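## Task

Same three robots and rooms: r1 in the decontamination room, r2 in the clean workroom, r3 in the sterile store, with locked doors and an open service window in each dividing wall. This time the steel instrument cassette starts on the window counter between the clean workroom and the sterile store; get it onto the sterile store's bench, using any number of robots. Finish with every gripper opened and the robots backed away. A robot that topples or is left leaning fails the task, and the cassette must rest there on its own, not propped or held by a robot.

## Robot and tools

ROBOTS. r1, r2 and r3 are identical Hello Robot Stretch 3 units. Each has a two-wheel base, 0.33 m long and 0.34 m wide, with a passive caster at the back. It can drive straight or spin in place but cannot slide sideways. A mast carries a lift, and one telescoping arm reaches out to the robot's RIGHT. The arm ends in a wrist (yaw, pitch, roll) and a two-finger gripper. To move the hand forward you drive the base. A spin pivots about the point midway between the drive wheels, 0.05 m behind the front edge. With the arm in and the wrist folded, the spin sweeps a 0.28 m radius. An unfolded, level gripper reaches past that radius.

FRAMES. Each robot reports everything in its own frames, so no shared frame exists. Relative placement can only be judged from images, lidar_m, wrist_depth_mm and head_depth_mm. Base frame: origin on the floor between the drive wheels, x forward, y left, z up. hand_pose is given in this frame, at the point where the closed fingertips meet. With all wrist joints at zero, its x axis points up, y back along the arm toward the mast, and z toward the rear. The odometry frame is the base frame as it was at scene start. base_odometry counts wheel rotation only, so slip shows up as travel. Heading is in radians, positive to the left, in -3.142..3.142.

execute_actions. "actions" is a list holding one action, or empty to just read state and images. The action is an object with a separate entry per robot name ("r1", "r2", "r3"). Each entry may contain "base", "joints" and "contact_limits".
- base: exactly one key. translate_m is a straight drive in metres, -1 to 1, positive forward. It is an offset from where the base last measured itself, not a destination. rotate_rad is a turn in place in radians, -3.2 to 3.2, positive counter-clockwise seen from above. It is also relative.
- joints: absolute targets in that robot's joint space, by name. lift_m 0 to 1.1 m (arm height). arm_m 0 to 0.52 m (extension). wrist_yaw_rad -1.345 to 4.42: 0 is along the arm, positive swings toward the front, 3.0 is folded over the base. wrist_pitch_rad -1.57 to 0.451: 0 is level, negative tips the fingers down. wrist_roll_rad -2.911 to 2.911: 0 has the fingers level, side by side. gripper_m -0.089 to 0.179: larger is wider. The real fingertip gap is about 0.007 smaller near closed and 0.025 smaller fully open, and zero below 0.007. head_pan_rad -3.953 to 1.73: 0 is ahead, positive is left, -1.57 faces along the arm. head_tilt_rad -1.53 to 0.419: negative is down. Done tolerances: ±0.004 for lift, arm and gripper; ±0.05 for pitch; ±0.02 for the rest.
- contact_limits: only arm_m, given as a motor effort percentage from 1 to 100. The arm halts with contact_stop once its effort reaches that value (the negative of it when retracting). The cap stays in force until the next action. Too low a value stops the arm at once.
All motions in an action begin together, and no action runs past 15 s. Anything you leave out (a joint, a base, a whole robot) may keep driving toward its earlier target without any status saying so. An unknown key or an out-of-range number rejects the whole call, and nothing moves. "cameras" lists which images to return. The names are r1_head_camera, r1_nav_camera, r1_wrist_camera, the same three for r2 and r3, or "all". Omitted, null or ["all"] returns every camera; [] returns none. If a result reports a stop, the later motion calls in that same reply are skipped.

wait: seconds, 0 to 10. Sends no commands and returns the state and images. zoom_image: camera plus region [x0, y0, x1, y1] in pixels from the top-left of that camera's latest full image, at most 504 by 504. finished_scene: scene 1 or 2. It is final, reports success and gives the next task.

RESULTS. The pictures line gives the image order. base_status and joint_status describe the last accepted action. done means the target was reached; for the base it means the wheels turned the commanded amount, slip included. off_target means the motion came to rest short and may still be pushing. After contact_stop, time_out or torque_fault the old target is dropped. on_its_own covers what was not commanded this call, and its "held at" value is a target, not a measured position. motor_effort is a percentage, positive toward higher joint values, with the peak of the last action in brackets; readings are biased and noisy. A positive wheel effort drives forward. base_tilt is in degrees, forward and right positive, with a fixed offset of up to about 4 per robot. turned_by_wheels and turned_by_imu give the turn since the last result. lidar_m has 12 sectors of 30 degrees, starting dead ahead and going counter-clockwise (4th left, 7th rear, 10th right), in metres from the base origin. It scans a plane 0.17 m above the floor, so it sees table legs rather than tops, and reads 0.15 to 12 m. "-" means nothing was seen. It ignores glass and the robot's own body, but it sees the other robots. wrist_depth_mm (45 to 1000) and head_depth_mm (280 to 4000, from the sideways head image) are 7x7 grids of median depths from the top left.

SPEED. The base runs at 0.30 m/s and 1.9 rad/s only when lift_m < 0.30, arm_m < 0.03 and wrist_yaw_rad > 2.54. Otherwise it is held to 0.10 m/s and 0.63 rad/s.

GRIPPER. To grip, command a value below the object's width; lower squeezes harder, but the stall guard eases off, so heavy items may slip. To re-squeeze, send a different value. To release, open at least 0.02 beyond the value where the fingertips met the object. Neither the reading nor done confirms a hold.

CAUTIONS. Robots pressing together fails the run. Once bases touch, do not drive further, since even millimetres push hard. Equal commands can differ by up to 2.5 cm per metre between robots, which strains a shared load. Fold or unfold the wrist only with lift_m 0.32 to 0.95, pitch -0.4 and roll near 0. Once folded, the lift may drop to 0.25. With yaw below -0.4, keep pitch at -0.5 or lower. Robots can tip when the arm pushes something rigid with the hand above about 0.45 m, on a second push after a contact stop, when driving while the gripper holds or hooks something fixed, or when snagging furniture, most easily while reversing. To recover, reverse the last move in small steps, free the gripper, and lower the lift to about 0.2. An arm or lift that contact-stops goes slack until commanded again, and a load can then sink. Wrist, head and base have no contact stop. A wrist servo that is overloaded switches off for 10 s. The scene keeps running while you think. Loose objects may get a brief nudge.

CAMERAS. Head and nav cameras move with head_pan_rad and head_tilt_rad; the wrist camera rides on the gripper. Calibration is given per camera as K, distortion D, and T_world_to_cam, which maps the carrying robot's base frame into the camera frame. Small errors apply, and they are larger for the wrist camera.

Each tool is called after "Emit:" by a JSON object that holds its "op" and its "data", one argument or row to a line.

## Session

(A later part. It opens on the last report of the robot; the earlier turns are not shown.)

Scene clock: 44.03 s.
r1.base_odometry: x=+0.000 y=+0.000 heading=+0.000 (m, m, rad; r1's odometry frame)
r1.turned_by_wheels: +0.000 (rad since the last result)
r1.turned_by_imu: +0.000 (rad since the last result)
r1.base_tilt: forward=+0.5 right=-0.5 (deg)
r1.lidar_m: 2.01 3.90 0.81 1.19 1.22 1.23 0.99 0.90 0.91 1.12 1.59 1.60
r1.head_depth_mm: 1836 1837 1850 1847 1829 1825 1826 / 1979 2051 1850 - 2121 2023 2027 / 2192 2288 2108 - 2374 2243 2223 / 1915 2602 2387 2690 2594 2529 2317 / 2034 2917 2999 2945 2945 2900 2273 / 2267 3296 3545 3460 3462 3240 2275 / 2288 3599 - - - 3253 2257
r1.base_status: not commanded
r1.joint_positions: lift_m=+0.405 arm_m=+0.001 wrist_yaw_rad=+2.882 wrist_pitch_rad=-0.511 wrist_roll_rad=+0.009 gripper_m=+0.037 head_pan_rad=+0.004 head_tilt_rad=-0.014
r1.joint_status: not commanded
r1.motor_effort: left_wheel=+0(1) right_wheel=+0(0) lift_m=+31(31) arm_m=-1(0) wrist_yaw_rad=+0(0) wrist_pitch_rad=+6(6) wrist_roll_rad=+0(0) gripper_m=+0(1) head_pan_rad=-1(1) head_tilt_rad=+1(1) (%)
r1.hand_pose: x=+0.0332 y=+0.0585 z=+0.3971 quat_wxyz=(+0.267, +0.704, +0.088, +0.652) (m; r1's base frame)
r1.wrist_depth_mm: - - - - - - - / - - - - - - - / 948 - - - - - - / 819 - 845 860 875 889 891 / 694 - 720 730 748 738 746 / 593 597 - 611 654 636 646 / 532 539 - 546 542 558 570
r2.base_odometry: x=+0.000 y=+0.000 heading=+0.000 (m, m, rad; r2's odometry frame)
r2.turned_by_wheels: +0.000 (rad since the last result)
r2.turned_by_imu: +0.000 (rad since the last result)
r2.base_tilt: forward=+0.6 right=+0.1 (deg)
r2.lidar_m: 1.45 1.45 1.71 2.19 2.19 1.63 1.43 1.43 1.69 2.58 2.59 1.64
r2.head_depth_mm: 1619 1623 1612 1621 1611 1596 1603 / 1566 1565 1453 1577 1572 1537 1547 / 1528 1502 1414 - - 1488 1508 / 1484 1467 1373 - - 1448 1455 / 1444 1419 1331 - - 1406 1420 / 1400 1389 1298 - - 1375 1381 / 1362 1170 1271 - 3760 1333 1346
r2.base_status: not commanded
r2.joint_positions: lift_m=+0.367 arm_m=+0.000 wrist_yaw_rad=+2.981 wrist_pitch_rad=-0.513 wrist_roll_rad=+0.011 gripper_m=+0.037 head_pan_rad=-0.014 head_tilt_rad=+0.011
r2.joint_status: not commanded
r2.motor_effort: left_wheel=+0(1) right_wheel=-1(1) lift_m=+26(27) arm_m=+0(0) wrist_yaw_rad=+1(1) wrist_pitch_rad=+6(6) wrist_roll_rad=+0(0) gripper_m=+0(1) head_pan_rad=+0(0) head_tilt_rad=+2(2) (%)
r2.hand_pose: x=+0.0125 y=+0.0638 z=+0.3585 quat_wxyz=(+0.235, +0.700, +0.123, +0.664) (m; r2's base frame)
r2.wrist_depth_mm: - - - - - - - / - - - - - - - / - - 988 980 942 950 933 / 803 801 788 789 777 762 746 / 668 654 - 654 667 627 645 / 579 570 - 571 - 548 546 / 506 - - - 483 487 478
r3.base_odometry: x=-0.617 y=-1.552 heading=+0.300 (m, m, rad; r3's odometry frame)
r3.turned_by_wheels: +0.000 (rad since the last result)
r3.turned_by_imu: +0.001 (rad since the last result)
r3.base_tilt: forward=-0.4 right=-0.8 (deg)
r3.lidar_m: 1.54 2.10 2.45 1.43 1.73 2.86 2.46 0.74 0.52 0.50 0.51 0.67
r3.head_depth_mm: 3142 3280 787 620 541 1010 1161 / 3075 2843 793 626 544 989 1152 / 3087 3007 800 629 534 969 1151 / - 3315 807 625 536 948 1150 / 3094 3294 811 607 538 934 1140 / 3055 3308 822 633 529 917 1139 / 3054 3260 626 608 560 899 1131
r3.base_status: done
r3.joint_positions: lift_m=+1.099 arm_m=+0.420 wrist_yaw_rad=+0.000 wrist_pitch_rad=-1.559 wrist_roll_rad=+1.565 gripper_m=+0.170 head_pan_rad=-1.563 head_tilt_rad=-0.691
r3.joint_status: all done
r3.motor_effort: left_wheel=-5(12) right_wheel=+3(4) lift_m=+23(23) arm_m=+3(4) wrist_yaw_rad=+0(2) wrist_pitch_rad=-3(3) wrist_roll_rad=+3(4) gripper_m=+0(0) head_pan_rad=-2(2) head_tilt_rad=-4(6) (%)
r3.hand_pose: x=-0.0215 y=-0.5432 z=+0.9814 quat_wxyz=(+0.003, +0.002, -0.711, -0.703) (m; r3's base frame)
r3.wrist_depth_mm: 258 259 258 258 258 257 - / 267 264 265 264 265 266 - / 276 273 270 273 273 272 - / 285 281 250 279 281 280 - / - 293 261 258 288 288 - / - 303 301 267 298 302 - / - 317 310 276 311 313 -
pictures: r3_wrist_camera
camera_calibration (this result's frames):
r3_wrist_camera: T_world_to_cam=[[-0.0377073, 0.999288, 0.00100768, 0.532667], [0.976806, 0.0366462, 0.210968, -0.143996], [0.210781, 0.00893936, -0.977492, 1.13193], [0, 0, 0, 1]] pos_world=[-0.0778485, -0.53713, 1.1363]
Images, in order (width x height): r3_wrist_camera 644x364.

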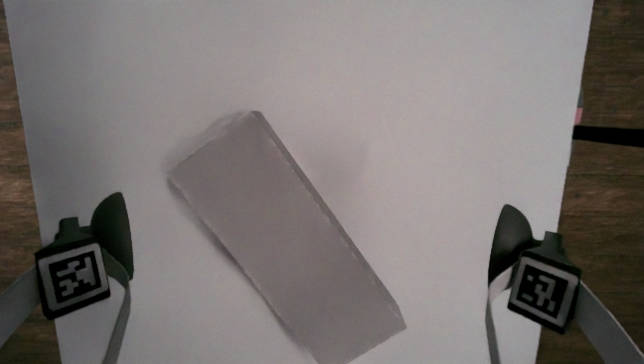

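Emit:
{"op": "execute_actions", "data": {
  "actions": [
    {"r3":{"base":{"translate_m":0.04},"joints":{"arm_m":0.443,"wrist_roll_rad":0.94}}}
  ],
  "cameras": []
}}

Emit:
{"op": "execute_actions", "data": {
  "actions": [
    {"r3":{"joints":{"lift_m":0.995}}}
  ],
  "cameras": ["r3_wrist_camera"]
}}

Scene clock: 48.40 s.
r1.base_odometry: x=+0.000 y=+0.000 heading=+0.000 (m, m, rad; r1's odometry frame)
r1.turned_by_wheels: +0.000 (rad since the last result)
r1.turned_by_imu: +0.000 (rad since the last result)
r1.base_tilt: forward=+0.4 right=-0.5 (deg)
r1.lidar_m: 2.01 3.90 0.81 1.19 1.21 1.23 0.99 0.90 0.90 1.12 1.59 1.60
r1.head_depth_mm: 1847 1858 1831 1851 1839 1856 1816 / 1982 2048 1856 - 2106 2030 2042 / 2191 2308 2078 - 2361 2272 2217 / 1936 2590 2341 2730 2593 2585 2329 / 2005 2963 2949 2967 2946 2918 2284 / 2259 3307 3500 3492 3490 3179 2258 / 2270 3637 - 3975 3940 3293 2285
r1.base_status: not commanded
r1.joint_positions: lift_m=+0.405 arm_m=+0.001 wrist_yaw_rad=+2.882 wrist_pitch_rad=-0.511 wrist_roll_rad=+0.009 gripper_m=+0.037 head_pan_rad=+0.004 head_tilt_rad=-0.014
r1.joint_status: not commanded
r1.motor_effort: left_wheel=+0(0) right_wheel=+0(0) lift_m=+31(31) arm_m=+0(0) wrist_yaw_rad=+0(0) wrist_pitch_rad=+6(6) wrist_roll_rad=+0(0) gripper_m=+0(0) head_pan_rad=-1(0) head_tilt_rad=+1(1) (%)
r1.hand_pose: x=+0.0332 y=+0.0585 z=+0.3971 quat_wxyz=(+0.267, +0.704, +0.088, +0.652) (m; r1's base frame)
r1.wrist_depth_mm: - - - - - - - / - - - - - - - / 947 - - - - - - / 818 - 839 850 878 864 905 / 685 - 728 723 743 737 752 / 597 606 - 620 648 632 638 / 533 538 - 550 544 558 556
r2.base_odometry: x=+0.000 y=+0.000 heading=+0.000 (m, m, rad; r2's odometry frame)
r2.turned_by_wheels: +0.000 (rad since the last result)
r2.turned_by_imu: +0.000 (rad since the last result)
r2.base_tilt: forward=+0.8 right=+0.1 (deg)
r2.lidar_m: 1.45 1.45 1.72 2.19 2.19 1.62 1.43 1.43 1.69 2.58 2.59 1.65
r2.head_depth_mm: 1630 1626 1606 1605 1612 1598 1598 / 1582 1567 1452 1584 1576 1548 1544 / 1528 1508 1407 - - 1491 1499 / 1487 1460 1370 - - 1450 1459 / 1444 1420 1341 - - 1416 1418 / 1398 1388 1299 - - 1372 1376 / 1365 1171 1266 - 3797 1332 1352
r2.base_status: not commanded
r2.joint_positions: lift_m=+0.367 arm_m=+0.000 wrist_yaw_rad=+2.981 wrist_pitch_rad=-0.513 wrist_roll_rad=+0.011 gripper_m=+0.037 head_pan_rad=-0.014 head_tilt_rad=+0.011
r2.joint_status: not commanded
r2.motor_effort: left_wheel=+0(0) right_wheel=-1(0) lift_m=+26(27) arm_m=+0(0) wrist_yaw_rad=+1(1) wrist_pitch_rad=+6(6) wrist_roll_rad=+0(0) gripper_m=+0(0) head_pan_rad=+0(0) head_tilt_rad=+2(2) (%)
r2.hand_pose: x=+0.0125 y=+0.0638 z=+0.3585 quat_wxyz=(+0.235, +0.700, +0.123, +0.664) (m; r2's base frame)
r2.wrist_depth_mm: - - - - - - - / - - - - - - - / - 1000 - 951 948 938 930 / 810 808 786 782 773 772 750 / 677 669 - 650 659 639 630 / 573 567 - 572 - 550 548 / 505 - - - 485 486 479
r3.base_odometry: x=-0.579 y=-1.540 heading=+0.300 (m, m, rad; r3's odometry frame)
r3.turned_by_wheels: +0.000 (rad since the last result)
r3.turned_by_imu: +0.000 (rad since the last result)
r3.base_tilt: forward=-0.4 right=-0.7 (deg)
r3.lidar_m: 1.53 2.05 2.46 1.42 1.75 2.90 2.45 0.74 0.52 0.49 0.51 0.67
r3.head_depth_mm: 3137 3159 788 621 540 1005 1158 / 3128 2871 794 626 542 986 1146 / 3050 3036 802 629 533 965 1148 / - 3231 806 611 535 948 1146 / 3066 3313 814 620 532 930 1139 / 3052 3292 2427 626 528 913 1142 / 2924 509 515 582 710 894 1131
r3.base_status: done
r3.joint_positions: lift_m=+1.099 arm_m=+0.443 wrist_yaw_rad=+0.000 wrist_pitch_rad=-1.560 wrist_roll_rad=+0.947 gripper_m=+0.170 head_pan_rad=-1.563 head_tilt_rad=-0.691
r3.joint_status: all done
r3.motor_effort: left_wheel=-4(6) right_wheel=+2(8) lift_m=+23(23) arm_m=+3(5) wrist_yaw_rad=-1(0) wrist_pitch_rad=-3(3) wrist_roll_rad=-4(4) gripper_m=-1(0) head_pan_rad=-2(2) head_tilt_rad=-5(5) (%)
r3.hand_pose: x=-0.0216 y=-0.5662 z=+0.9814 quat_wxyz=(+0.218, +0.216, -0.676, -0.670) (m; r3's base frame)
r3.wrist_depth_mm: - 259 258 259 261 258 257 / - 266 266 236 266 264 264 / 275 274 273 242 271 274 272 / 283 281 283 249 281 281 280 / 291 291 292 256 292 287 290 / - 302 301 265 302 304 - / - 295 312 310 311 314 -
pictures: none
No camera images: the call's "cameras" was empty. Leave "cameras" out to get every camera's image.

Scene clock: 50.20 s.
r1.base_odometry: x=+0.000 y=+0.000 heading=+0.000 (m, m, rad; r1's odometry frame)
r1.turned_by_wheels: +0.000 (rad since the last result)
r1.turned_by_imu: +0.000 (rad since the last result)
r1.base_tilt: forward=+0.4 right=-0.5 (deg)
r1.lidar_m: 2.01 3.89 0.81 1.19 1.22 1.23 0.99 0.90 0.91 1.13 1.59 1.60
r1.head_depth_mm: 1843 1857 1860 1836 1842 1838 1844 / 1995 2046 1849 - 2120 2014 2031 / 2178 2279 2078 - 2375 2240 2193 / 1923 2566 2346 2681 2611 2570 2305 / 2022 3004 2967 2966 2957 2897 2282 / 2260 3254 3458 3497 3491 3265 2234 / 2269 3633 3949 3962 - 3313 2267
r1.base_status: not commanded
r1.joint_positions: lift_m=+0.405 arm_m=+0.001 wrist_yaw_rad=+2.882 wrist_pitch_rad=-0.511 wrist_roll_rad=+0.009 gripper_m=+0.037 head_pan_rad=+0.004 head_tilt_rad=-0.014
r1.joint_status: not commanded
r1.motor_effort: left_wheel=+0(0) right_wheel=+0(0) lift_m=+31(31) arm_m=+0(0) wrist_yaw_rad=+1(0) wrist_pitch_rad=+6(6) wrist_roll_rad=+0(0) gripper_m=+0(0) head_pan_rad=+0(1) head_tilt_rad=+1(1) (%)
r1.hand_pose: x=+0.0332 y=+0.0585 z=+0.3971 quat_wxyz=(+0.267, +0.704, +0.088, +0.652) (m; r1's base frame)
r1.wrist_depth_mm: - - - - - - - / - - - - - - - / 970 - - - - - - / 818 - 845 850 851 874 898 / 692 - 732 718 737 737 747 / 601 594 - 620 651 637 636 / 531 538 - 548 542 557 558
r2.base_odometry: x=+0.000 y=+0.000 heading=+0.000 (m, m, rad; r2's odometry frame)
r2.turned_by_wheels: +0.000 (rad since the last result)
r2.turned_by_imu: +0.000 (rad since the last result)
r2.base_tilt: forward=+0.8 right=+0.1 (deg)
r2.lidar_m: 1.45 1.45 1.71 2.19 2.20 1.62 1.43 1.43 1.69 2.59 2.59 1.65
r2.head_depth_mm: 1628 1616 1619 1618 1604 1608 1602 / 1573 1558 1451 1583 1575 1540 1539 / 1532 1506 1409 - - 1491 1494 / 1483 1457 1372 - - 1456 1457 / 1442 1425 1343 - - 1415 1428 / 1408 1385 1301 - - 1373 1380 / 1359 1176 1269 - 3741 1329 1346
r2.base_status: not commanded
r2.joint_positions: lift_m=+0.367 arm_m=+0.000 wrist_yaw_rad=+2.981 wrist_pitch_rad=-0.513 wrist_roll_rad=+0.011 gripper_m=+0.037 head_pan_rad=-0.014 head_tilt_rad=+0.011
r2.joint_status: not commanded
r2.motor_effort: left_wheel=+0(1) right_wheel=+0(0) lift_m=+26(27) arm_m=+0(0) wrist_yaw_rad=+0(1) wrist_pitch_rad=+6(6) wrist_roll_rad=+0(0) gripper_m=+0(0) head_pan_rad=+0(0) head_tilt_rad=+3(2) (%)
r2.hand_pose: x=+0.0125 y=+0.0638 z=+0.3585 quat_wxyz=(+0.235, +0.700, +0.123, +0.664) (m; r2's base frame)
r2.wrist_depth_mm: - - - - - - - / - - - - - - - / - 994 998 967 941 928 939 / 800 799 774 786 765 768 736 / 669 667 - 654 665 634 633 / 573 569 - 579 - 546 539 / 505 - - - 488 485 480
r3.base_odometry: x=-0.579 y=-1.540 heading=+0.300 (m, m, rad; r3's odometry frame)
r3.turned_by_wheels: +0.000 (rad since the last result)
r3.turned_by_imu: +0.000 (rad since the last result)
r3.base_tilt: forward=-0.5 right=-0.7 (deg)
r3.lidar_m: 1.53 2.06 2.45 1.42 1.75 2.92 2.45 0.74 0.52 0.49 0.51 0.67
r3.head_depth_mm: - 2995 786 621 540 1008 1158 / - 2889 794 625 544 985 1146 / - - 798 611 534 965 1145 / 3069 - 774 611 536 943 1143 / 3097 3296 813 618 532 929 1139 / 3041 3304 2435 625 528 910 1138 / 2929 509 516 582 711 897 1128
r3.base_status: not commanded
r3.joint_positions: lift_m=+0.995 arm_m=+0.443 wrist_yaw_rad=+0.000 wrist_pitch_rad=-1.560 wrist_roll_rad=+0.947 gripper_m=+0.170 head_pan_rad=-1.563 head_tilt_rad=-0.691
r3.joint_status: all done
r3.motor_effort: left_wheel=-4(5) right_wheel=+2(2) lift_m=+13(18) arm_m=+3(3) wrist_yaw_rad=-1(1) wrist_pitch_rad=-2(2) wrist_roll_rad=-4(4) gripper_m=+0(1) head_pan_rad=-2(2) head_tilt_rad=-5(6) (%)
r3.hand_pose: x=-0.0216 y=-0.5661 z=+0.8776 quat_wxyz=(+0.218, +0.216, -0.676, -0.670) (m; r3's base frame)
r3.wrist_depth_mm: 161 161 159 132 159 160 160 / 165 166 135 134 164 165 165 / 170 171 140 139 168 171 170 / 177 176 145 143 173 175 175 / - 182 149 147 179 180 181 / - 187 154 152 186 188 187 / 194 194 160 158 193 194 192
pictures: r3_wrist_camera
camera_calibration (this result's frames):
r3_wrist_camera: T_world_to_cam=[[-0.609115, 0.79307, 0.0043007, 0.423649], [0.776683, 0.595415, 0.205536, 0.195602], [0.160444, 0.128536, -0.97864, 1.09825], [0, 0, 0, 1]] pos_world=[-0.0700766, -0.593612, 1.03277]
Images, in order (width x height): r3_wrist_camera 644x364.

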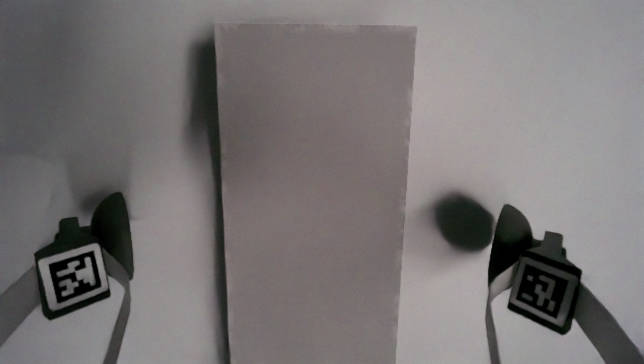

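Emit:
{"op": "execute_actions", "data": {
  "actions": [
    {"r3":{"joints":{"gripper_m":0.02}}}
  ],
  "cameras": []
}}

Emit:
{"op": "execute_actions", "data": {
  "actions": [
    {"r3":{"joints":{"lift_m":1.1}}}
  ],
  "cameras": ["r3_wrist_camera"]
}}

Scene clock: 54.87 s.
r1.base_odometry: x=+0.000 y=+0.000 heading=+0.000 (m, m, rad; r1's odometry frame)
r1.turned_by_wheels: +0.000 (rad since the last result)
r1.turned_by_imu: +0.000 (rad since the last result)
r1.base_tilt: forward=+0.4 right=-0.5 (deg)
r1.lidar_m: 2.00 3.89 0.81 1.19 1.22 1.23 0.99 0.90 0.91 1.12 1.60 1.60
r1.head_depth_mm: 1856 1873 1848 1861 1842 1829 1832 / 2021 2056 1845 - 2115 2012 2044 / 2167 2312 2074 - 2397 2269 2214 / 1915 2603 2404 2687 2595 2555 2293 / 2022 2984 2961 2927 3005 2901 2281 / 2248 3296 3537 3495 3486 3287 2292 / 2263 3639 3928 3985 - 3264 2271
r1.base_status: not commanded
r1.joint_positions: lift_m=+0.405 arm_m=+0.001 wrist_yaw_rad=+2.882 wrist_pitch_rad=-0.511 wrist_roll_rad=+0.009 gripper_m=+0.037 head_pan_rad=+0.004 head_tilt_rad=-0.014
r1.joint_status: not commanded
r1.motor_effort: left_wheel=+1(0) right_wheel=+0(0) lift_m=+31(31) arm_m=+0(1) wrist_yaw_rad=+0(1) wrist_pitch_rad=+6(6) wrist_roll_rad=+0(0) gripper_m=+0(1) head_pan_rad=+0(0) head_tilt_rad=+1(1) (%)
r1.hand_pose: x=+0.0332 y=+0.0585 z=+0.3971 quat_wxyz=(+0.267, +0.704, +0.088, +0.652) (m; r1's base frame)
r1.wrist_depth_mm: - - - - - - - / - - - - - - - / 955 - - - - - - / 814 - 844 867 865 888 900 / 684 - 726 712 764 729 756 / 601 589 - 621 643 637 640 / 536 543 - 549 535 552 556
r2.base_odometry: x=+0.000 y=+0.000 heading=+0.000 (m, m, rad; r2's odometry frame)
r2.turned_by_wheels: +0.000 (rad since the last result)
r2.turned_by_imu: +0.000 (rad since the last result)
r2.base_tilt: forward=+0.9 right=+0.1 (deg)
r2.lidar_m: 1.45 1.45 1.71 2.19 2.20 1.62 1.43 1.43 1.69 2.58 2.59 1.65
r2.head_depth_mm: 1623 1612 1620 1609 1612 1605 1594 / 1573 1569 1453 1575 1583 1544 1552 / 1526 1509 1408 - - 1484 1500 / 1483 1464 1371 - - 1449 1460 / 1435 1425 1339 - - 1417 1425 / 1404 1379 1298 - - 1371 1380 / 1366 1178 1276 - 3820 1342 1344
r2.base_status: not commanded
r2.joint_positions: lift_m=+0.367 arm_m=+0.000 wrist_yaw_rad=+2.981 wrist_pitch_rad=-0.513 wrist_roll_rad=+0.011 gripper_m=+0.037 head_pan_rad=-0.014 head_tilt_rad=+0.011
r2.joint_status: not commanded
r2.motor_effort: left_wheel=+1(1) right_wheel=+0(0) lift_m=+26(27) arm_m=+0(0) wrist_yaw_rad=+0(1) wrist_pitch_rad=+6(6) wrist_roll_rad=+0(0) gripper_m=+0(0) head_pan_rad=+0(0) head_tilt_rad=+2(3) (%)
r2.hand_pose: x=+0.0125 y=+0.0638 z=+0.3585 quat_wxyz=(+0.235, +0.700, +0.123, +0.664) (m; r2's base frame)
r2.wrist_depth_mm: - - - - - - - / - - - - - - - / - 992 981 967 954 937 934 / 803 796 793 769 754 775 749 / 674 672 - 643 657 635 631 / 578 571 - 575 - 550 544 / 509 - - - 486 484 481
r3.base_odometry: x=-0.579 y=-1.540 heading=+0.300 (m, m, rad; r3's odometry frame)
r3.turned_by_wheels: +0.000 (rad since the last result)
r3.turned_by_imu: -0.001 (rad since the last result)
r3.base_tilt: forward=-0.4 right=-0.9 (deg)
r3.lidar_m: 1.53 2.05 2.46 1.42 1.75 2.92 2.48 0.74 0.52 0.49 0.51 0.67
r3.head_depth_mm: - 2992 788 625 541 1006 1161 / - 2903 796 627 545 985 1146 / - - 801 616 535 965 1153 / 3104 - 806 611 537 949 1141 / 3080 3305 818 622 540 928 1142 / 3080 3343 2344 626 530 912 1141 / 2941 518 520 584 713 893 1128
r3.base_status: not commanded
r3.joint_positions: lift_m=+0.996 arm_m=+0.443 wrist_yaw_rad=+0.000 wrist_pitch_rad=-1.569 wrist_roll_rad=+0.946 gripper_m=+0.021 head_pan_rad=-1.563 head_tilt_rad=-0.691
r3.joint_status: all done
r3.motor_effort: left_wheel=-2(5) right_wheel=+0(3) lift_m=+5(13) arm_m=+3(3) wrist_yaw_rad=+0(0) wrist_pitch_rad=+0(2) wrist_roll_rad=-4(4) gripper_m=-28(100) head_pan_rad=-2(2) head_tilt_rad=-5(5) (%)
r3.hand_pose: x=-0.0216 y=-0.5637 z=+0.8783 quat_wxyz=(+0.218, +0.217, -0.673, -0.673) (m; r3's base frame)
r3.wrist_depth_mm: 165 164 163 136 163 164 164 / 169 169 140 138 167 170 169 / 175 174 145 143 172 175 174 / 181 181 149 147 177 179 180 / 186 186 152 152 152 185 185 / 193 193 159 157 158 192 192 / 198 199 196 162 197 199 199
pictures: none
No camera images: the call's "cameras" was empty. Leave "cameras" out to get every camera's image.

Scene clock: 57.10 s.
r1.base_odometry: x=+0.000 y=+0.000 heading=+0.000 (m, m, rad; r1's odometry frame)
r1.turned_by_wheels: +0.000 (rad since the last result)
r1.turned_by_imu: +0.000 (rad since the last result)
r1.base_tilt: forward=+0.5 right=-0.5 (deg)
r1.lidar_m: 2.01 3.88 0.81 1.19 1.22 1.23 0.99 0.90 0.91 1.12 1.59 1.60
r1.head_depth_mm: 1868 1853 1841 1849 1845 1832 1862 / 2011 2042 1848 - 2134 2041 2057 / 2201 2294 2085 - 2401 2275 2211 / 1929 2579 2394 2697 2624 2584 2302 / 2006 2944 2956 2958 2887 2918 2281 / 2236 3328 3532 3551 3461 3193 2282 / 2257 3592 - 3974 - 3272 2253
r1.base_status: not commanded
r1.joint_positions: lift_m=+0.405 arm_m=+0.001 wrist_yaw_rad=+2.882 wrist_pitch_rad=-0.511 wrist_roll_rad=+0.009 gripper_m=+0.037 head_pan_rad=+0.004 head_tilt_rad=-0.014
r1.joint_status: not commanded
r1.motor_effort: left_wheel=+1(1) right_wheel=+0(0) lift_m=+31(31) arm_m=+0(1) wrist_yaw_rad=+0(0) wrist_pitch_rad=+6(6) wrist_roll_rad=+0(0) gripper_m=+0(0) head_pan_rad=+0(0) head_tilt_rad=+1(0) (%)
r1.hand_pose: x=+0.0332 y=+0.0585 z=+0.3971 quat_wxyz=(+0.267, +0.704, +0.088, +0.652) (m; r1's base frame)
r1.wrist_depth_mm: - - - - - - - / - - - - - - - / 950 - - - - - - / 816 - 842 853 863 880 875 / 698 - 726 712 743 733 740 / 600 599 - 615 647 631 640 / 528 536 - 550 539 556 560
r2.base_odometry: x=+0.000 y=+0.000 heading=+0.000 (m, m, rad; r2's odometry frame)
r2.turned_by_wheels: +0.000 (rad since the last result)
r2.turned_by_imu: +0.000 (rad since the last result)
r2.base_tilt: forward=+0.7 right=+0.1 (deg)
r2.lidar_m: 1.45 1.45 1.71 2.19 2.20 1.62 1.43 1.43 1.69 2.58 2.58 1.65
r2.head_depth_mm: 1633 1623 1611 1610 1605 1608 1586 / 1574 1559 1450 1576 1580 1540 1548 / 1522 1503 1418 - - 1490 1508 / 1488 1460 1381 - - 1448 1460 / 1445 1420 1330 - - 1405 1426 / 1402 1387 1296 - - 1383 1378 / 1361 1173 1267 - 3763 1333 1346
r2.base_status: not commanded
r2.joint_positions: lift_m=+0.367 arm_m=+0.000 wrist_yaw_rad=+2.981 wrist_pitch_rad=-0.513 wrist_roll_rad=+0.011 gripper_m=+0.037 head_pan_rad=-0.014 head_tilt_rad=+0.011
r2.joint_status: not commanded
r2.motor_effort: left_wheel=+0(0) right_wheel=+0(0) lift_m=+27(27) arm_m=+0(0) wrist_yaw_rad=+0(1) wrist_pitch_rad=+6(6) wrist_roll_rad=+0(0) gripper_m=+0(0) head_pan_rad=+0(0) head_tilt_rad=+2(2) (%)
r2.hand_pose: x=+0.0125 y=+0.0638 z=+0.3585 quat_wxyz=(+0.235, +0.700, +0.123, +0.664) (m; r2's base frame)
r2.wrist_depth_mm: - - - - - - - / - - - - - - - / - 989 988 971 955 945 928 / 804 793 794 778 775 759 750 / 670 665 - 651 665 631 636 / 576 566 - 573 - 546 541 / 508 - - - 490 482 485
r3.base_odometry: x=-0.579 y=-1.540 heading=+0.300 (m, m, rad; r3's odometry frame)
r3.turned_by_wheels: +0.000 (rad since the last result)
r3.turned_by_imu: +0.000 (rad since the last result)
r3.base_tilt: forward=-0.6 right=-0.7 (deg)
r3.lidar_m: 1.52 2.06 2.46 1.42 1.75 2.91 2.48 0.74 0.52 0.49 0.51 0.67
r3.head_depth_mm: 3134 3155 785 621 540 1006 1155 / 3145 2880 793 626 543 986 1150 / 3027 3013 771 628 534 966 1151 / - 3244 775 605 535 946 1140 / 3107 3305 813 619 532 927 1142 / 3041 3320 2342 624 528 908 1136 / 2913 515 515 581 710 895 1125
r3.base_status: not commanded
r3.joint_positions: lift_m=+1.099 arm_m=+0.443 wrist_yaw_rad=+0.000 wrist_pitch_rad=-1.567 wrist_roll_rad=+0.945 gripper_m=+0.023 head_pan_rad=-1.563 head_tilt_rad=-0.692
r3.joint_status: all done
r3.motor_effort: left_wheel=-2(2) right_wheel=+0(4) lift_m=+23(26) arm_m=+2(3) wrist_yaw_rad=-1(0) wrist_pitch_rad=+0(2) wrist_roll_rad=-3(3) gripper_m=-1(28) head_pan_rad=-2(3) head_tilt_rad=-5(5) (%)
r3.hand_pose: x=-0.0216 y=-0.5644 z=+0.9816 quat_wxyz=(+0.218, +0.217, -0.674, -0.672) (m; r3's base frame)
r3.wrist_depth_mm: - 257 257 257 257 258 257 / - 265 265 235 265 267 267 / 273 274 272 241 272 276 275 / 281 283 281 248 284 282 283 / 291 292 291 256 292 292 293 / - 301 305 271 301 304 - / - 294 312 314 313 - -
pictures: r3_wrist_camera
camera_calibration (this result's frames):
r3_wrist_camera: T_world_to_cam=[[-0.611014, 0.79156, 0.00973298, 0.415626], [0.775259, 0.595854, 0.209599, 0.169436], [0.16011, 0.135613, -0.977739, 1.20294], [0, 0, 0, 1]] pos_world=[-0.070007, -0.593088, 1.13661]
Images, in order (width x height): r3_wrist_camera 644x364.

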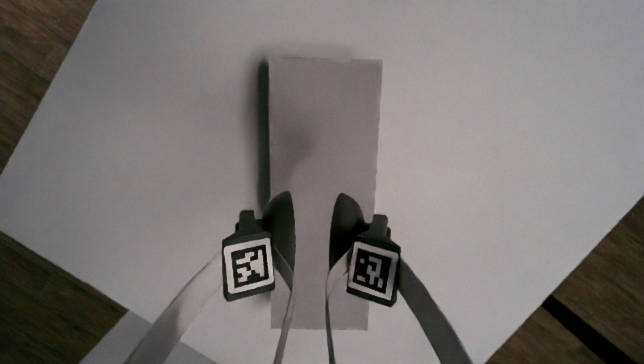

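Slipped; retry harder.

Emit:
{"op": "execute_actions", "data": {
  "actions": [
    {"r3":{"joints":{"gripper_m":0.17}}}
  ],
  "cameras": []
}}

Emit:
{"op": "execute_actions", "data": {
  "actions": [
    {"r3":{"joints":{"lift_m":0.99}}}
  ],
  "cameras": []
}}

Emit:
{"op": "execute_actions", "data": {
  "actions": [
    {"r3":{"joints":{"gripper_m":-0.01}}}
  ],
  "cameras": []
}}

Emit:
{"op": "execute_actions", "data": {
  "actions": [
    {"r3":{"joints":{"lift_m":1.1}}}
  ],
  "cameras": ["r3_wrist_camera"]
}}

Scene clock: 63.33 s.
r1.base_odometry: x=+0.000 y=+0.000 heading=+0.000 (m, m, rad; r1's odometry frame)
r1.turned_by_wheels: +0.000 (rad since the last result)
r1.turned_by_imu: +0.000 (rad since the last result)
r1.base_tilt: forward=+0.3 right=-0.5 (deg)
r1.lidar_m: 2.01 3.89 0.81 1.19 1.22 1.23 0.98 0.90 0.91 1.12 1.59 1.60
r1.head_depth_mm: 1871 1871 1876 1841 1864 1842 1833 / 2006 2044 1852 - 2106 2034 2032 / 2169 2311 2078 - 2378 2263 2193 / 1907 2564 2410 2694 2651 2561 2336 / 2007 2965 2988 2993 2912 2908 2279 / 2266 3310 3480 3528 3450 3197 2275 / 2265 3566 - 3996 - 3313 2248
r1.base_status: not commanded
r1.joint_positions: lift_m=+0.405 arm_m=+0.001 wrist_yaw_rad=+2.882 wrist_pitch_rad=-0.511 wrist_roll_rad=+0.009 gripper_m=+0.037 head_pan_rad=+0.004 head_tilt_rad=-0.014
r1.joint_status: not commanded
r1.motor_effort: left_wheel=+1(1) right_wheel=+0(0) lift_m=+31(31) arm_m=+0(1) wrist_yaw_rad=+0(1) wrist_pitch_rad=+6(6) wrist_roll_rad=+0(0) gripper_m=+0(1) head_pan_rad=+0(0) head_tilt_rad=+1(1) (%)
r1.hand_pose: x=+0.0332 y=+0.0585 z=+0.3971 quat_wxyz=(+0.267, +0.704, +0.088, +0.652) (m; r1's base frame)
r1.wrist_depth_mm: - - - - - - - / - - - - - - - / 959 - - - - - - / 810 - 838 855 873 884 903 / 692 - 711 730 750 738 738 / 599 587 - 619 653 632 637 / 530 537 - 546 537 557 562
r2.base_odometry: x=+0.000 y=+0.000 heading=+0.000 (m, m, rad; r2's odometry frame)
r2.turned_by_wheels: +0.000 (rad since the last result)
r2.turned_by_imu: +0.000 (rad since the last result)
r2.base_tilt: forward=+0.8 right=+0.1 (deg)
r2.lidar_m: 1.45 1.45 1.71 2.19 2.19 1.62 1.43 1.43 1.69 2.58 2.59 1.65
r2.head_depth_mm: 1619 1621 1621 1609 1599 1603 1598 / 1573 1553 1465 1587 1575 1546 1547 / 1532 1511 1415 - - 1493 1507 / 1476 1456 1375 - - 1458 1457 / 1447 1416 1339 - - 1410 1426 / 1406 1392 1303 - - 1381 1379 / 1360 1178 1272 - 3804 1347 1334
r2.base_status: not commanded
r2.joint_positions: lift_m=+0.367 arm_m=+0.000 wrist_yaw_rad=+2.981 wrist_pitch_rad=-0.513 wrist_roll_rad=+0.011 gripper_m=+0.037 head_pan_rad=-0.014 head_tilt_rad=+0.011
r2.joint_status: not commanded
r2.motor_effort: left_wheel=+0(0) right_wheel=-1(0) lift_m=+26(26) arm_m=+0(0) wrist_yaw_rad=+1(1) wrist_pitch_rad=+6(6) wrist_roll_rad=+0(0) gripper_m=-1(1) head_pan_rad=+0(0) head_tilt_rad=+3(3) (%)
r2.hand_pose: x=+0.0125 y=+0.0638 z=+0.3585 quat_wxyz=(+0.235, +0.700, +0.123, +0.664) (m; r2's base frame)
r2.wrist_depth_mm: - - - - - - - / - - - - - - - / - 986 982 944 943 935 921 / 815 792 787 787 767 762 753 / 669 664 - 664 668 638 636 / 583 574 - 577 - 540 548 / 507 - - - 484 486 482
r3.base_odometry: x=-0.579 y=-1.540 heading=+0.300 (m, m, rad; r3's odometry frame)
r3.turned_by_wheels: +0.000 (rad since the last result)
r3.turned_by_imu: +0.001 (rad since the last result)
r3.base_tilt: forward=-0.3 right=-0.7 (deg)
r3.lidar_m: 1.53 2.06 2.45 1.42 1.75 2.91 2.47 0.74 0.52 0.49 0.51 0.67
r3.head_depth_mm: 3145 3144 786 621 539 1007 1159 / 3082 2888 792 625 543 986 1147 / 3026 3059 800 628 533 967 1146 / - 3216 805 605 536 948 1141 / 3091 3291 812 619 532 930 1140 / 3057 3273 2329 625 529 911 1139 / 2937 516 516 581 710 895 1124
r3.base_status: not commanded
r3.joint_positions: lift_m=+1.099 arm_m=+0.443 wrist_yaw_rad=+0.000 wrist_pitch_rad=-1.567 wrist_roll_rad=+0.945 gripper_m=+0.170 head_pan_rad=-1.563 head_tilt_rad=-0.692
r3.joint_status: all done
r3.motor_effort: left_wheel=-2(2) right_wheel=+1(1) lift_m=+23(23) arm_m=+2(2) wrist_yaw_rad=+0(1) wrist_pitch_rad=+0(0) wrist_roll_rad=-3(3) gripper_m=+0(95) head_pan_rad=-4(2) head_tilt_rad=-5(5) (%)
r3.hand_pose: x=-0.0216 y=-0.5644 z=+0.9816 quat_wxyz=(+0.218, +0.217, -0.674, -0.672) (m; r3's base frame)
r3.wrist_depth_mm: - 258 258 255 260 257 258 / - 265 265 235 266 267 267 / 274 275 271 242 274 276 271 / 280 282 283 249 283 283 284 / 290 290 292 257 295 291 296 / - 301 302 268 300 305 - / - 300 313 312 312 - -
pictures: none
No camera images: the call's "cameras" was empty. Leave "cameras" out to get every camera's image.

Scene clock: 65.17 s.
r1.base_odometry: x=+0.000 y=+0.000 heading=+0.000 (m, m, rad; r1's odometry frame)
r1.turned_by_wheels: +0.000 (rad since the last result)
r1.turned_by_imu: +0.000 (rad since the last result)
r1.base_tilt: forward=+0.4 right=-0.5 (deg)
r1.lidar_m: 2.01 3.88 0.81 1.19 1.22 1.23 0.98 0.90 0.90 1.13 1.59 1.60
r1.head_depth_mm: 1854 1837 1861 1841 1858 1856 1828 / 1994 2049 1848 - 2109 2040 2038 / 2203 2273 2059 - 2380 2244 2228 / 1924 2594 2331 2662 2611 2554 2324 / 1996 3004 2998 3016 2959 2945 2300 / 2238 3337 3477 3556 3515 3214 2294 / 2274 3599 3907 3883 - 3288 2233
r1.base_status: not commanded
r1.joint_positions: lift_m=+0.405 arm_m=+0.001 wrist_yaw_rad=+2.882 wrist_pitch_rad=-0.511 wrist_roll_rad=+0.009 gripper_m=+0.037 head_pan_rad=+0.004 head_tilt_rad=-0.014
r1.joint_status: not commanded
r1.motor_effort: left_wheel=+0(0) right_wheel=+0(0) lift_m=+31(31) arm_m=-1(1) wrist_yaw_rad=+1(0) wrist_pitch_rad=+5(6) wrist_roll_rad=+0(0) gripper_m=-1(0) head_pan_rad=+0(0) head_tilt_rad=+1(1) (%)
r1.hand_pose: x=+0.0332 y=+0.0585 z=+0.3971 quat_wxyz=(+0.267, +0.704, +0.088, +0.652) (m; r1's base frame)
r1.wrist_depth_mm: - - - - - - - / - - - - - - - / 957 - - - - - - / 810 - 853 860 861 885 901 / 688 - 727 723 749 739 747 / 602 601 - 615 655 645 638 / 524 540 - 540 537 554 562
r2.base_odometry: x=+0.000 y=+0.000 heading=+0.000 (m, m, rad; r2's odometry frame)
r2.turned_by_wheels: +0.000 (rad since the last result)
r2.turned_by_imu: +0.000 (rad since the last result)
r2.base_tilt: forward=+0.8 right=-0.1 (deg)
r2.lidar_m: 1.45 1.45 1.71 2.19 2.19 1.62 1.43 1.43 1.68 2.58 2.59 1.65
r2.head_depth_mm: 1632 1620 1614 1624 1614 1607 1600 / 1572 1556 1449 1584 1570 1539 1542 / 1532 1509 1416 - - 1494 1505 / 1484 1460 1379 - - 1453 1464 / 1439 1420 1336 - - 1417 1418 / 1403 1392 1304 - - 1382 1384 / 1369 1174 1270 - 3795 1332 1343
r2.base_status: not commanded
r2.joint_positions: lift_m=+0.367 arm_m=+0.000 wrist_yaw_rad=+2.981 wrist_pitch_rad=-0.513 wrist_roll_rad=+0.011 gripper_m=+0.037 head_pan_rad=-0.014 head_tilt_rad=+0.011
r2.joint_status: not commanded
r2.motor_effort: left_wheel=+0(0) right_wheel=+0(0) lift_m=+26(28) arm_m=+0(0) wrist_yaw_rad=+1(1) wrist_pitch_rad=+6(6) wrist_roll_rad=+0(0) gripper_m=-1(0) head_pan_rad=+0(0) head_tilt_rad=+3(2) (%)
r2.hand_pose: x=+0.0125 y=+0.0638 z=+0.3585 quat_wxyz=(+0.235, +0.700, +0.123, +0.664) (m; r2's base frame)
r2.wrist_depth_mm: - - - - - - - / - - - - - - - / - 995 - 975 961 944 915 / 809 792 785 777 772 768 751 / 678 668 - 658 665 637 626 / 578 565 - 577 - 557 547 / 503 - - - 488 486 478
r3.base_odometry: x=-0.579 y=-1.540 heading=+0.300 (m, m, rad; r3's odometry frame)
r3.turned_by_wheels: +0.000 (rad since the last result)
r3.turned_by_imu: +0.000 (rad since the last result)
r3.base_tilt: forward=-0.4 right=-0.6 (deg)
r3.lidar_m: 1.52 2.06 2.45 1.42 1.75 2.91 2.47 0.75 0.52 0.50 0.51 0.67
r3.head_depth_mm: 3078 3001 784 621 540 1007 1158 / - 2881 793 626 542 985 1153 / - 2927 795 612 533 965 1147 / 3041 - 777 606 536 946 1141 / 3073 3321 812 619 531 929 1138 / 3039 3339 2322 625 529 911 1138 / 2934 515 517 581 711 895 1128
r3.base_status: not commanded
r3.joint_positions: lift_m=+0.990 arm_m=+0.443 wrist_yaw_rad=+0.000 wrist_pitch_rad=-1.567 wrist_roll_rad=+0.945 gripper_m=+0.170 head_pan_rad=-1.563 head_tilt_rad=-0.692
r3.joint_status: all done
r3.motor_effort: left_wheel=-1(2) right_wheel=+1(1) lift_m=+13(20) arm_m=+2(2) wrist_yaw_rad=+0(1) wrist_pitch_rad=+0(1) wrist_roll_rad=-3(3) gripper_m=+0(0) head_pan_rad=-2(2) head_tilt_rad=-5(5) (%)
r3.hand_pose: x=-0.0216 y=-0.5644 z=+0.8727 quat_wxyz=(+0.218, +0.217, -0.674, -0.672) (m; r3's base frame)
r3.wrist_depth_mm: 156 156 153 126 154 156 156 / 160 160 131 130 130 160 161 / 165 165 135 134 134 166 166 / 171 170 140 138 140 171 171 / - 176 174 142 145 175 176 / - 181 179 147 180 184 183 / 188 187 185 152 186 189 190
pictures: none
No camera images: the call's "cameras" was empty. Leave "cameras" out to get every camera's image.

Scene clock: 67.53 s.
r1.base_odometry: x=+0.000 y=+0.000 heading=+0.000 (m, m, rad; r1's odometry frame)
r1.turned_by_wheels: +0.000 (rad since the last result)
r1.turned_by_imu: +0.000 (rad since the last result)
r1.base_tilt: forward=+0.4 right=-0.5 (deg)
r1.lidar_m: 2.01 3.90 0.81 1.19 1.22 1.23 0.98 0.90 0.90 1.13 1.59 1.60
r1.head_depth_mm: 1853 1869 1849 1852 1851 1838 1834 / 2004 2037 1841 - 2116 2014 2032 / 2163 2293 2048 - 2367 2291 2213 / 1906 2623 2377 2686 2623 2550 2322 / 2022 3003 3005 2961 2929 2912 2272 / 2279 3312 3436 3550 3508 3230 2247 / 2265 3671 3899 3957 - 3227 2294
r1.base_status: not commanded
r1.joint_positions: lift_m=+0.405 arm_m=+0.001 wrist_yaw_rad=+2.882 wrist_pitch_rad=-0.511 wrist_roll_rad=+0.009 gripper_m=+0.037 head_pan_rad=+0.004 head_tilt_rad=-0.014
r1.joint_status: not commanded
r1.motor_effort: left_wheel=+0(0) right_wheel=+0(0) lift_m=+31(31) arm_m=-1(1) wrist_yaw_rad=-1(0) wrist_pitch_rad=+5(5) wrist_roll_rad=+0(0) gripper_m=+0(0) head_pan_rad=+0(1) head_tilt_rad=+1(1) (%)
r1.hand_pose: x=+0.0332 y=+0.0585 z=+0.3971 quat_wxyz=(+0.267, +0.704, +0.088, +0.652) (m; r1's base frame)
r1.wrist_depth_mm: - - - - - - - / - - - - - - - / 950 - - - - - - / 817 - 850 841 866 874 887 / 688 - 728 718 750 729 751 / 602 593 - 625 648 635 642 / 525 539 - 552 544 554 561
r2.base_odometry: x=+0.000 y=+0.000 heading=+0.000 (m, m, rad; r2's odometry frame)
r2.turned_by_wheels: +0.000 (rad since the last result)
r2.turned_by_imu: +0.000 (rad since the last result)
r2.base_tilt: forward=+0.7 right=+0.0 (deg)
r2.lidar_m: 1.45 1.45 1.72 2.19 2.19 1.62 1.43 1.43 1.69 2.58 2.58 1.65
r2.head_depth_mm: 1617 1618 1624 1609 1610 1606 1602 / 1580 1562 1457 1591 1578 1554 1557 / 1531 1510 1404 - - 1497 1500 / 1492 1469 1372 - - 1452 1466 / 1443 1427 1338 - - 1420 1417 / 1401 1392 1309 - - 1388 1381 / 1368 1181 1268 - 3820 1331 1347
r2.base_status: not commanded
r2.joint_positions: lift_m=+0.367 arm_m=+0.000 wrist_yaw_rad=+2.981 wrist_pitch_rad=-0.513 wrist_roll_rad=+0.011 gripper_m=+0.037 head_pan_rad=-0.014 head_tilt_rad=+0.011
r2.joint_status: not commanded
r2.motor_effort: left_wheel=+0(0) right_wheel=-1(1) lift_m=+26(27) arm_m=+0(0) wrist_yaw_rad=+0(0) wrist_pitch_rad=+6(6) wrist_roll_rad=+0(0) gripper_m=+1(1) head_pan_rad=+0(0) head_tilt_rad=+3(3) (%)
r2.hand_pose: x=+0.0125 y=+0.0638 z=+0.3585 quat_wxyz=(+0.235, +0.700, +0.123, +0.664) (m; r2's base frame)
r2.wrist_depth_mm: - - - - - - - / - - - - - - - / - - 990 956 950 948 941 / 805 797 783 776 758 744 756 / 679 663 - 653 665 641 624 / 577 574 - 576 - 554 545 / 499 - - - 486 484 479
r3.base_odometry: x=-0.579 y=-1.540 heading=+0.300 (m, m, rad; r3's odometry frame)
r3.turned_by_wheels: +0.000 (rad since the last result)
r3.turned_by_imu: -0.006 (rad since the last result)
r3.base_tilt: forward=-0.8 right=-1.3 (deg)
r3.lidar_m: 1.50 2.05 2.46 1.42 1.75 2.92 2.56 0.75 0.53 0.50 0.51 0.66
r3.head_depth_mm: 3084 3048 800 629 550 1019 1163 / - 2937 805 633 549 994 1157 / - 2956 812 621 552 974 1155 / 3061 - 808 615 542 954 1144 / 3119 3363 832 627 546 938 1148 / 3052 3355 2583 645 537 921 1142 / 2970 557 536 593 716 898 1133
r3.base_status: not commanded
r3.joint_positions: lift_m=+0.991 arm_m=+0.443 wrist_yaw_rad=-0.001 wrist_pitch_rad=-1.570 wrist_roll_rad=+0.945 gripper_m=-0.008 head_pan_rad=-1.563 head_tilt_rad=-0.692
r3.joint_status: all done
r3.motor_effort: left_wheel=-1(3) right_wheel=+0(2) lift_m=+5(13) arm_m=+2(2) wrist_yaw_rad=+2(0) wrist_pitch_rad=+0(1) wrist_roll_rad=-3(3) gripper_m=-40(100) head_pan_rad=-2(3) head_tilt_rad=-5(5) (%)
r3.hand_pose: x=-0.0216 y=-0.5637 z=+0.8733 quat_wxyz=(+0.218, +0.217, -0.673, -0.673) (m; r3's base frame)
r3.wrist_depth_mm: 165 165 164 136 163 164 163 / 170 171 168 138 140 168 168 / 176 175 173 143 144 174 173 / 182 181 179 147 177 179 179 / 187 187 152 152 152 185 185 / 195 193 158 157 157 190 191 / 201 200 198 162 197 198 198
pictures: none
No camera images: the call's "cameras" was empty. Leave "cameras" out to get every camera's image.

Scene clock: 71.40 s.
r1.base_odometry: x=+0.000 y=+0.000 heading=+0.000 (m, m, rad; r1's odometry frame)
r1.turned_by_wheels: +0.000 (rad since the last result)
r1.turned_by_imu: +0.000 (rad since the last result)
r1.base_tilt: forward=+0.4 right=-0.5 (deg)
r1.lidar_m: 2.01 3.89 0.81 1.19 1.22 1.23 0.98 0.90 0.91 1.12 1.59 1.60
r1.head_depth_mm: 1846 1858 1861 1852 1847 1855 1846 / 1995 2035 1834 - 2124 2041 2015 / 2184 2301 2095 - 2364 2254 2221 / 1938 2601 2353 2701 2623 2600 2284 / 2011 3017 2986 2976 2941 2937 2295 / 2238 3332 3565 3546 3449 3255 2260 / 2262 3651 3950 3975 - 3302 2281
r1.base_status: not commanded
r1.joint_positions: lift_m=+0.405 arm_m=+0.001 wrist_yaw_rad=+2.882 wrist_pitch_rad=-0.511 wrist_roll_rad=+0.009 gripper_m=+0.037 head_pan_rad=+0.004 head_tilt_rad=-0.014
r1.joint_status: not commanded
r1.motor_effort: left_wheel=+1(0) right_wheel=+0(0) lift_m=+31(31) arm_m=+0(1) wrist_yaw_rad=+0(0) wrist_pitch_rad=+6(6) wrist_roll_rad=+0(0) gripper_m=-1(0) head_pan_rad=+0(1) head_tilt_rad=+1(1) (%)
r1.hand_pose: x=+0.0332 y=+0.0585 z=+0.3971 quat_wxyz=(+0.267, +0.704, +0.088, +0.652) (m; r1's base frame)
r1.wrist_depth_mm: - - - - - - - / - - - - - - - / 959 - - - - - - / 803 - 826 864 861 875 907 / 688 - 722 727 756 738 746 / 607 601 - 613 658 627 638 / 530 537 - 542 539 568 561
r2.base_odometry: x=+0.000 y=+0.000 heading=+0.000 (m, m, rad; r2's odometry frame)
r2.turned_by_wheels: +0.000 (rad since the last result)
r2.turned_by_imu: +0.000 (rad since the last result)
r2.base_tilt: forward=+0.9 right=+0.2 (deg)
r2.lidar_m: 1.45 1.45 1.71 2.19 2.19 1.62 1.43 1.43 1.68 2.59 2.59 1.65
r2.head_depth_mm: 1635 1621 1616 1611 1597 1611 1599 / 1576 1568 1452 1575 1578 1552 1555 / 1536 1506 1410 - - 1491 1506 / 1486 1458 1370 - - 1457 1457 / 1440 1420 1336 - - 1416 1412 / 1397 1382 1303 - - 1375 1380 / 1364 1172 1268 - 3761 1338 1339
r2.base_status: not commanded
r2.joint_positions: lift_m=+0.367 arm_m=+0.000 wrist_yaw_rad=+2.981 wrist_pitch_rad=-0.513 wrist_roll_rad=+0.011 gripper_m=+0.037 head_pan_rad=-0.014 head_tilt_rad=+0.011
r2.joint_status: not commanded
r2.motor_effort: left_wheel=+1(1) right_wheel=+0(0) lift_m=+27(27) arm_m=+0(0) wrist_yaw_rad=+1(1) wrist_pitch_rad=+6(6) wrist_roll_rad=+0(0) gripper_m=+0(1) head_pan_rad=+0(0) head_tilt_rad=+2(3) (%)
r2.hand_pose: x=+0.0125 y=+0.0638 z=+0.3585 quat_wxyz=(+0.235, +0.700, +0.123, +0.664) (m; r2's base frame)
r2.wrist_depth_mm: - - - - - - - / - - - - - - - / - 976 976 978 947 935 915 / 821 796 780 789 769 768 742 / 676 656 - 648 661 640 630 / 580 573 - 579 - 551 543 / 502 - - - 485 485 481
r3.base_odometry: x=-0.579 y=-1.540 heading=+0.300 (m, m, rad; r3's odometry frame)
r3.turned_by_wheels: +0.000 (rad since the last result)
r3.turned_by_imu: -0.009 (rad since the last result)
r3.base_tilt: forward=-0.4 right=-0.7 (deg)
r3.lidar_m: 1.46 2.05 2.47 1.43 1.76 2.92 2.69 0.76 0.52 0.49 0.51 0.66
r3.head_depth_mm: 3211 3266 781 621 540 1025 1157 / 3130 2834 763 623 542 999 1159 / 3052 2901 714 628 535 976 1152 / - 3218 566 632 535 949 1149 / 3064 3314 726 636 537 928 1137 / 3055 3314 2416 641 528 908 1136 / 2987 565 525 586 690 888 1127
r3.base_status: not commanded
r3.joint_positions: lift_m=+1.099 arm_m=+0.443 wrist_yaw_rad=+0.001 wrist_pitch_rad=-1.561 wrist_roll_rad=+0.936 gripper_m=+0.009 head_pan_rad=-1.564 head_tilt_rad=-0.694
r3.joint_status: all done
r3.on_its_own: gripper_m is held at +0.008, not at your -0.010, by its stall guard, which is still easing
r3.motor_effort: left_wheel=+0(26) right_wheel=-1(32) lift_m=+24(27) arm_m=+2(2) wrist_yaw_rad=+1(2) wrist_pitch_rad=-2(3) wrist_roll_rad=+3(4) gripper_m=-27(40) head_pan_rad=-2(2) head_tilt_rad=-4(5) (%)
r3.hand_pose: x=-0.0216 y=-0.5660 z=+0.9814 quat_wxyz=(+0.222, +0.220, -0.675, -0.669) (m; r3's base frame)
r3.wrist_depth_mm: - 258 255 130 255 257 257 / - 266 137 131 130 265 266 / 276 274 142 136 135 274 274 / 281 282 147 141 279 281 281 / 293 291 151 146 143 292 293 / - 300 158 153 150 299 - / - 307 166 158 310 316 -
pictures: r3_wrist_camera
camera_calibration (this result's frames):
r3_wrist_camera: T_world_to_cam=[[-0.6182, 0.786004, 0.00511467, 0.418127], [0.769803, 0.604117, 0.206021, 0.178517], [0.158844, 0.1313, -0.978534, 1.20125], [0, 0, 0, 1]] pos_world=[-0.0697476, -0.594218, 1.13655]
Images, in order (width x height): r3_wrist_camera 644x364.

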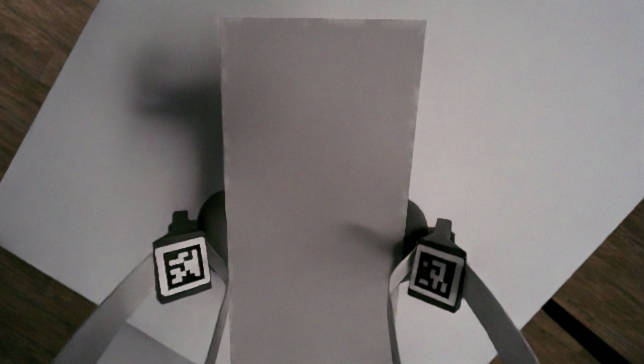

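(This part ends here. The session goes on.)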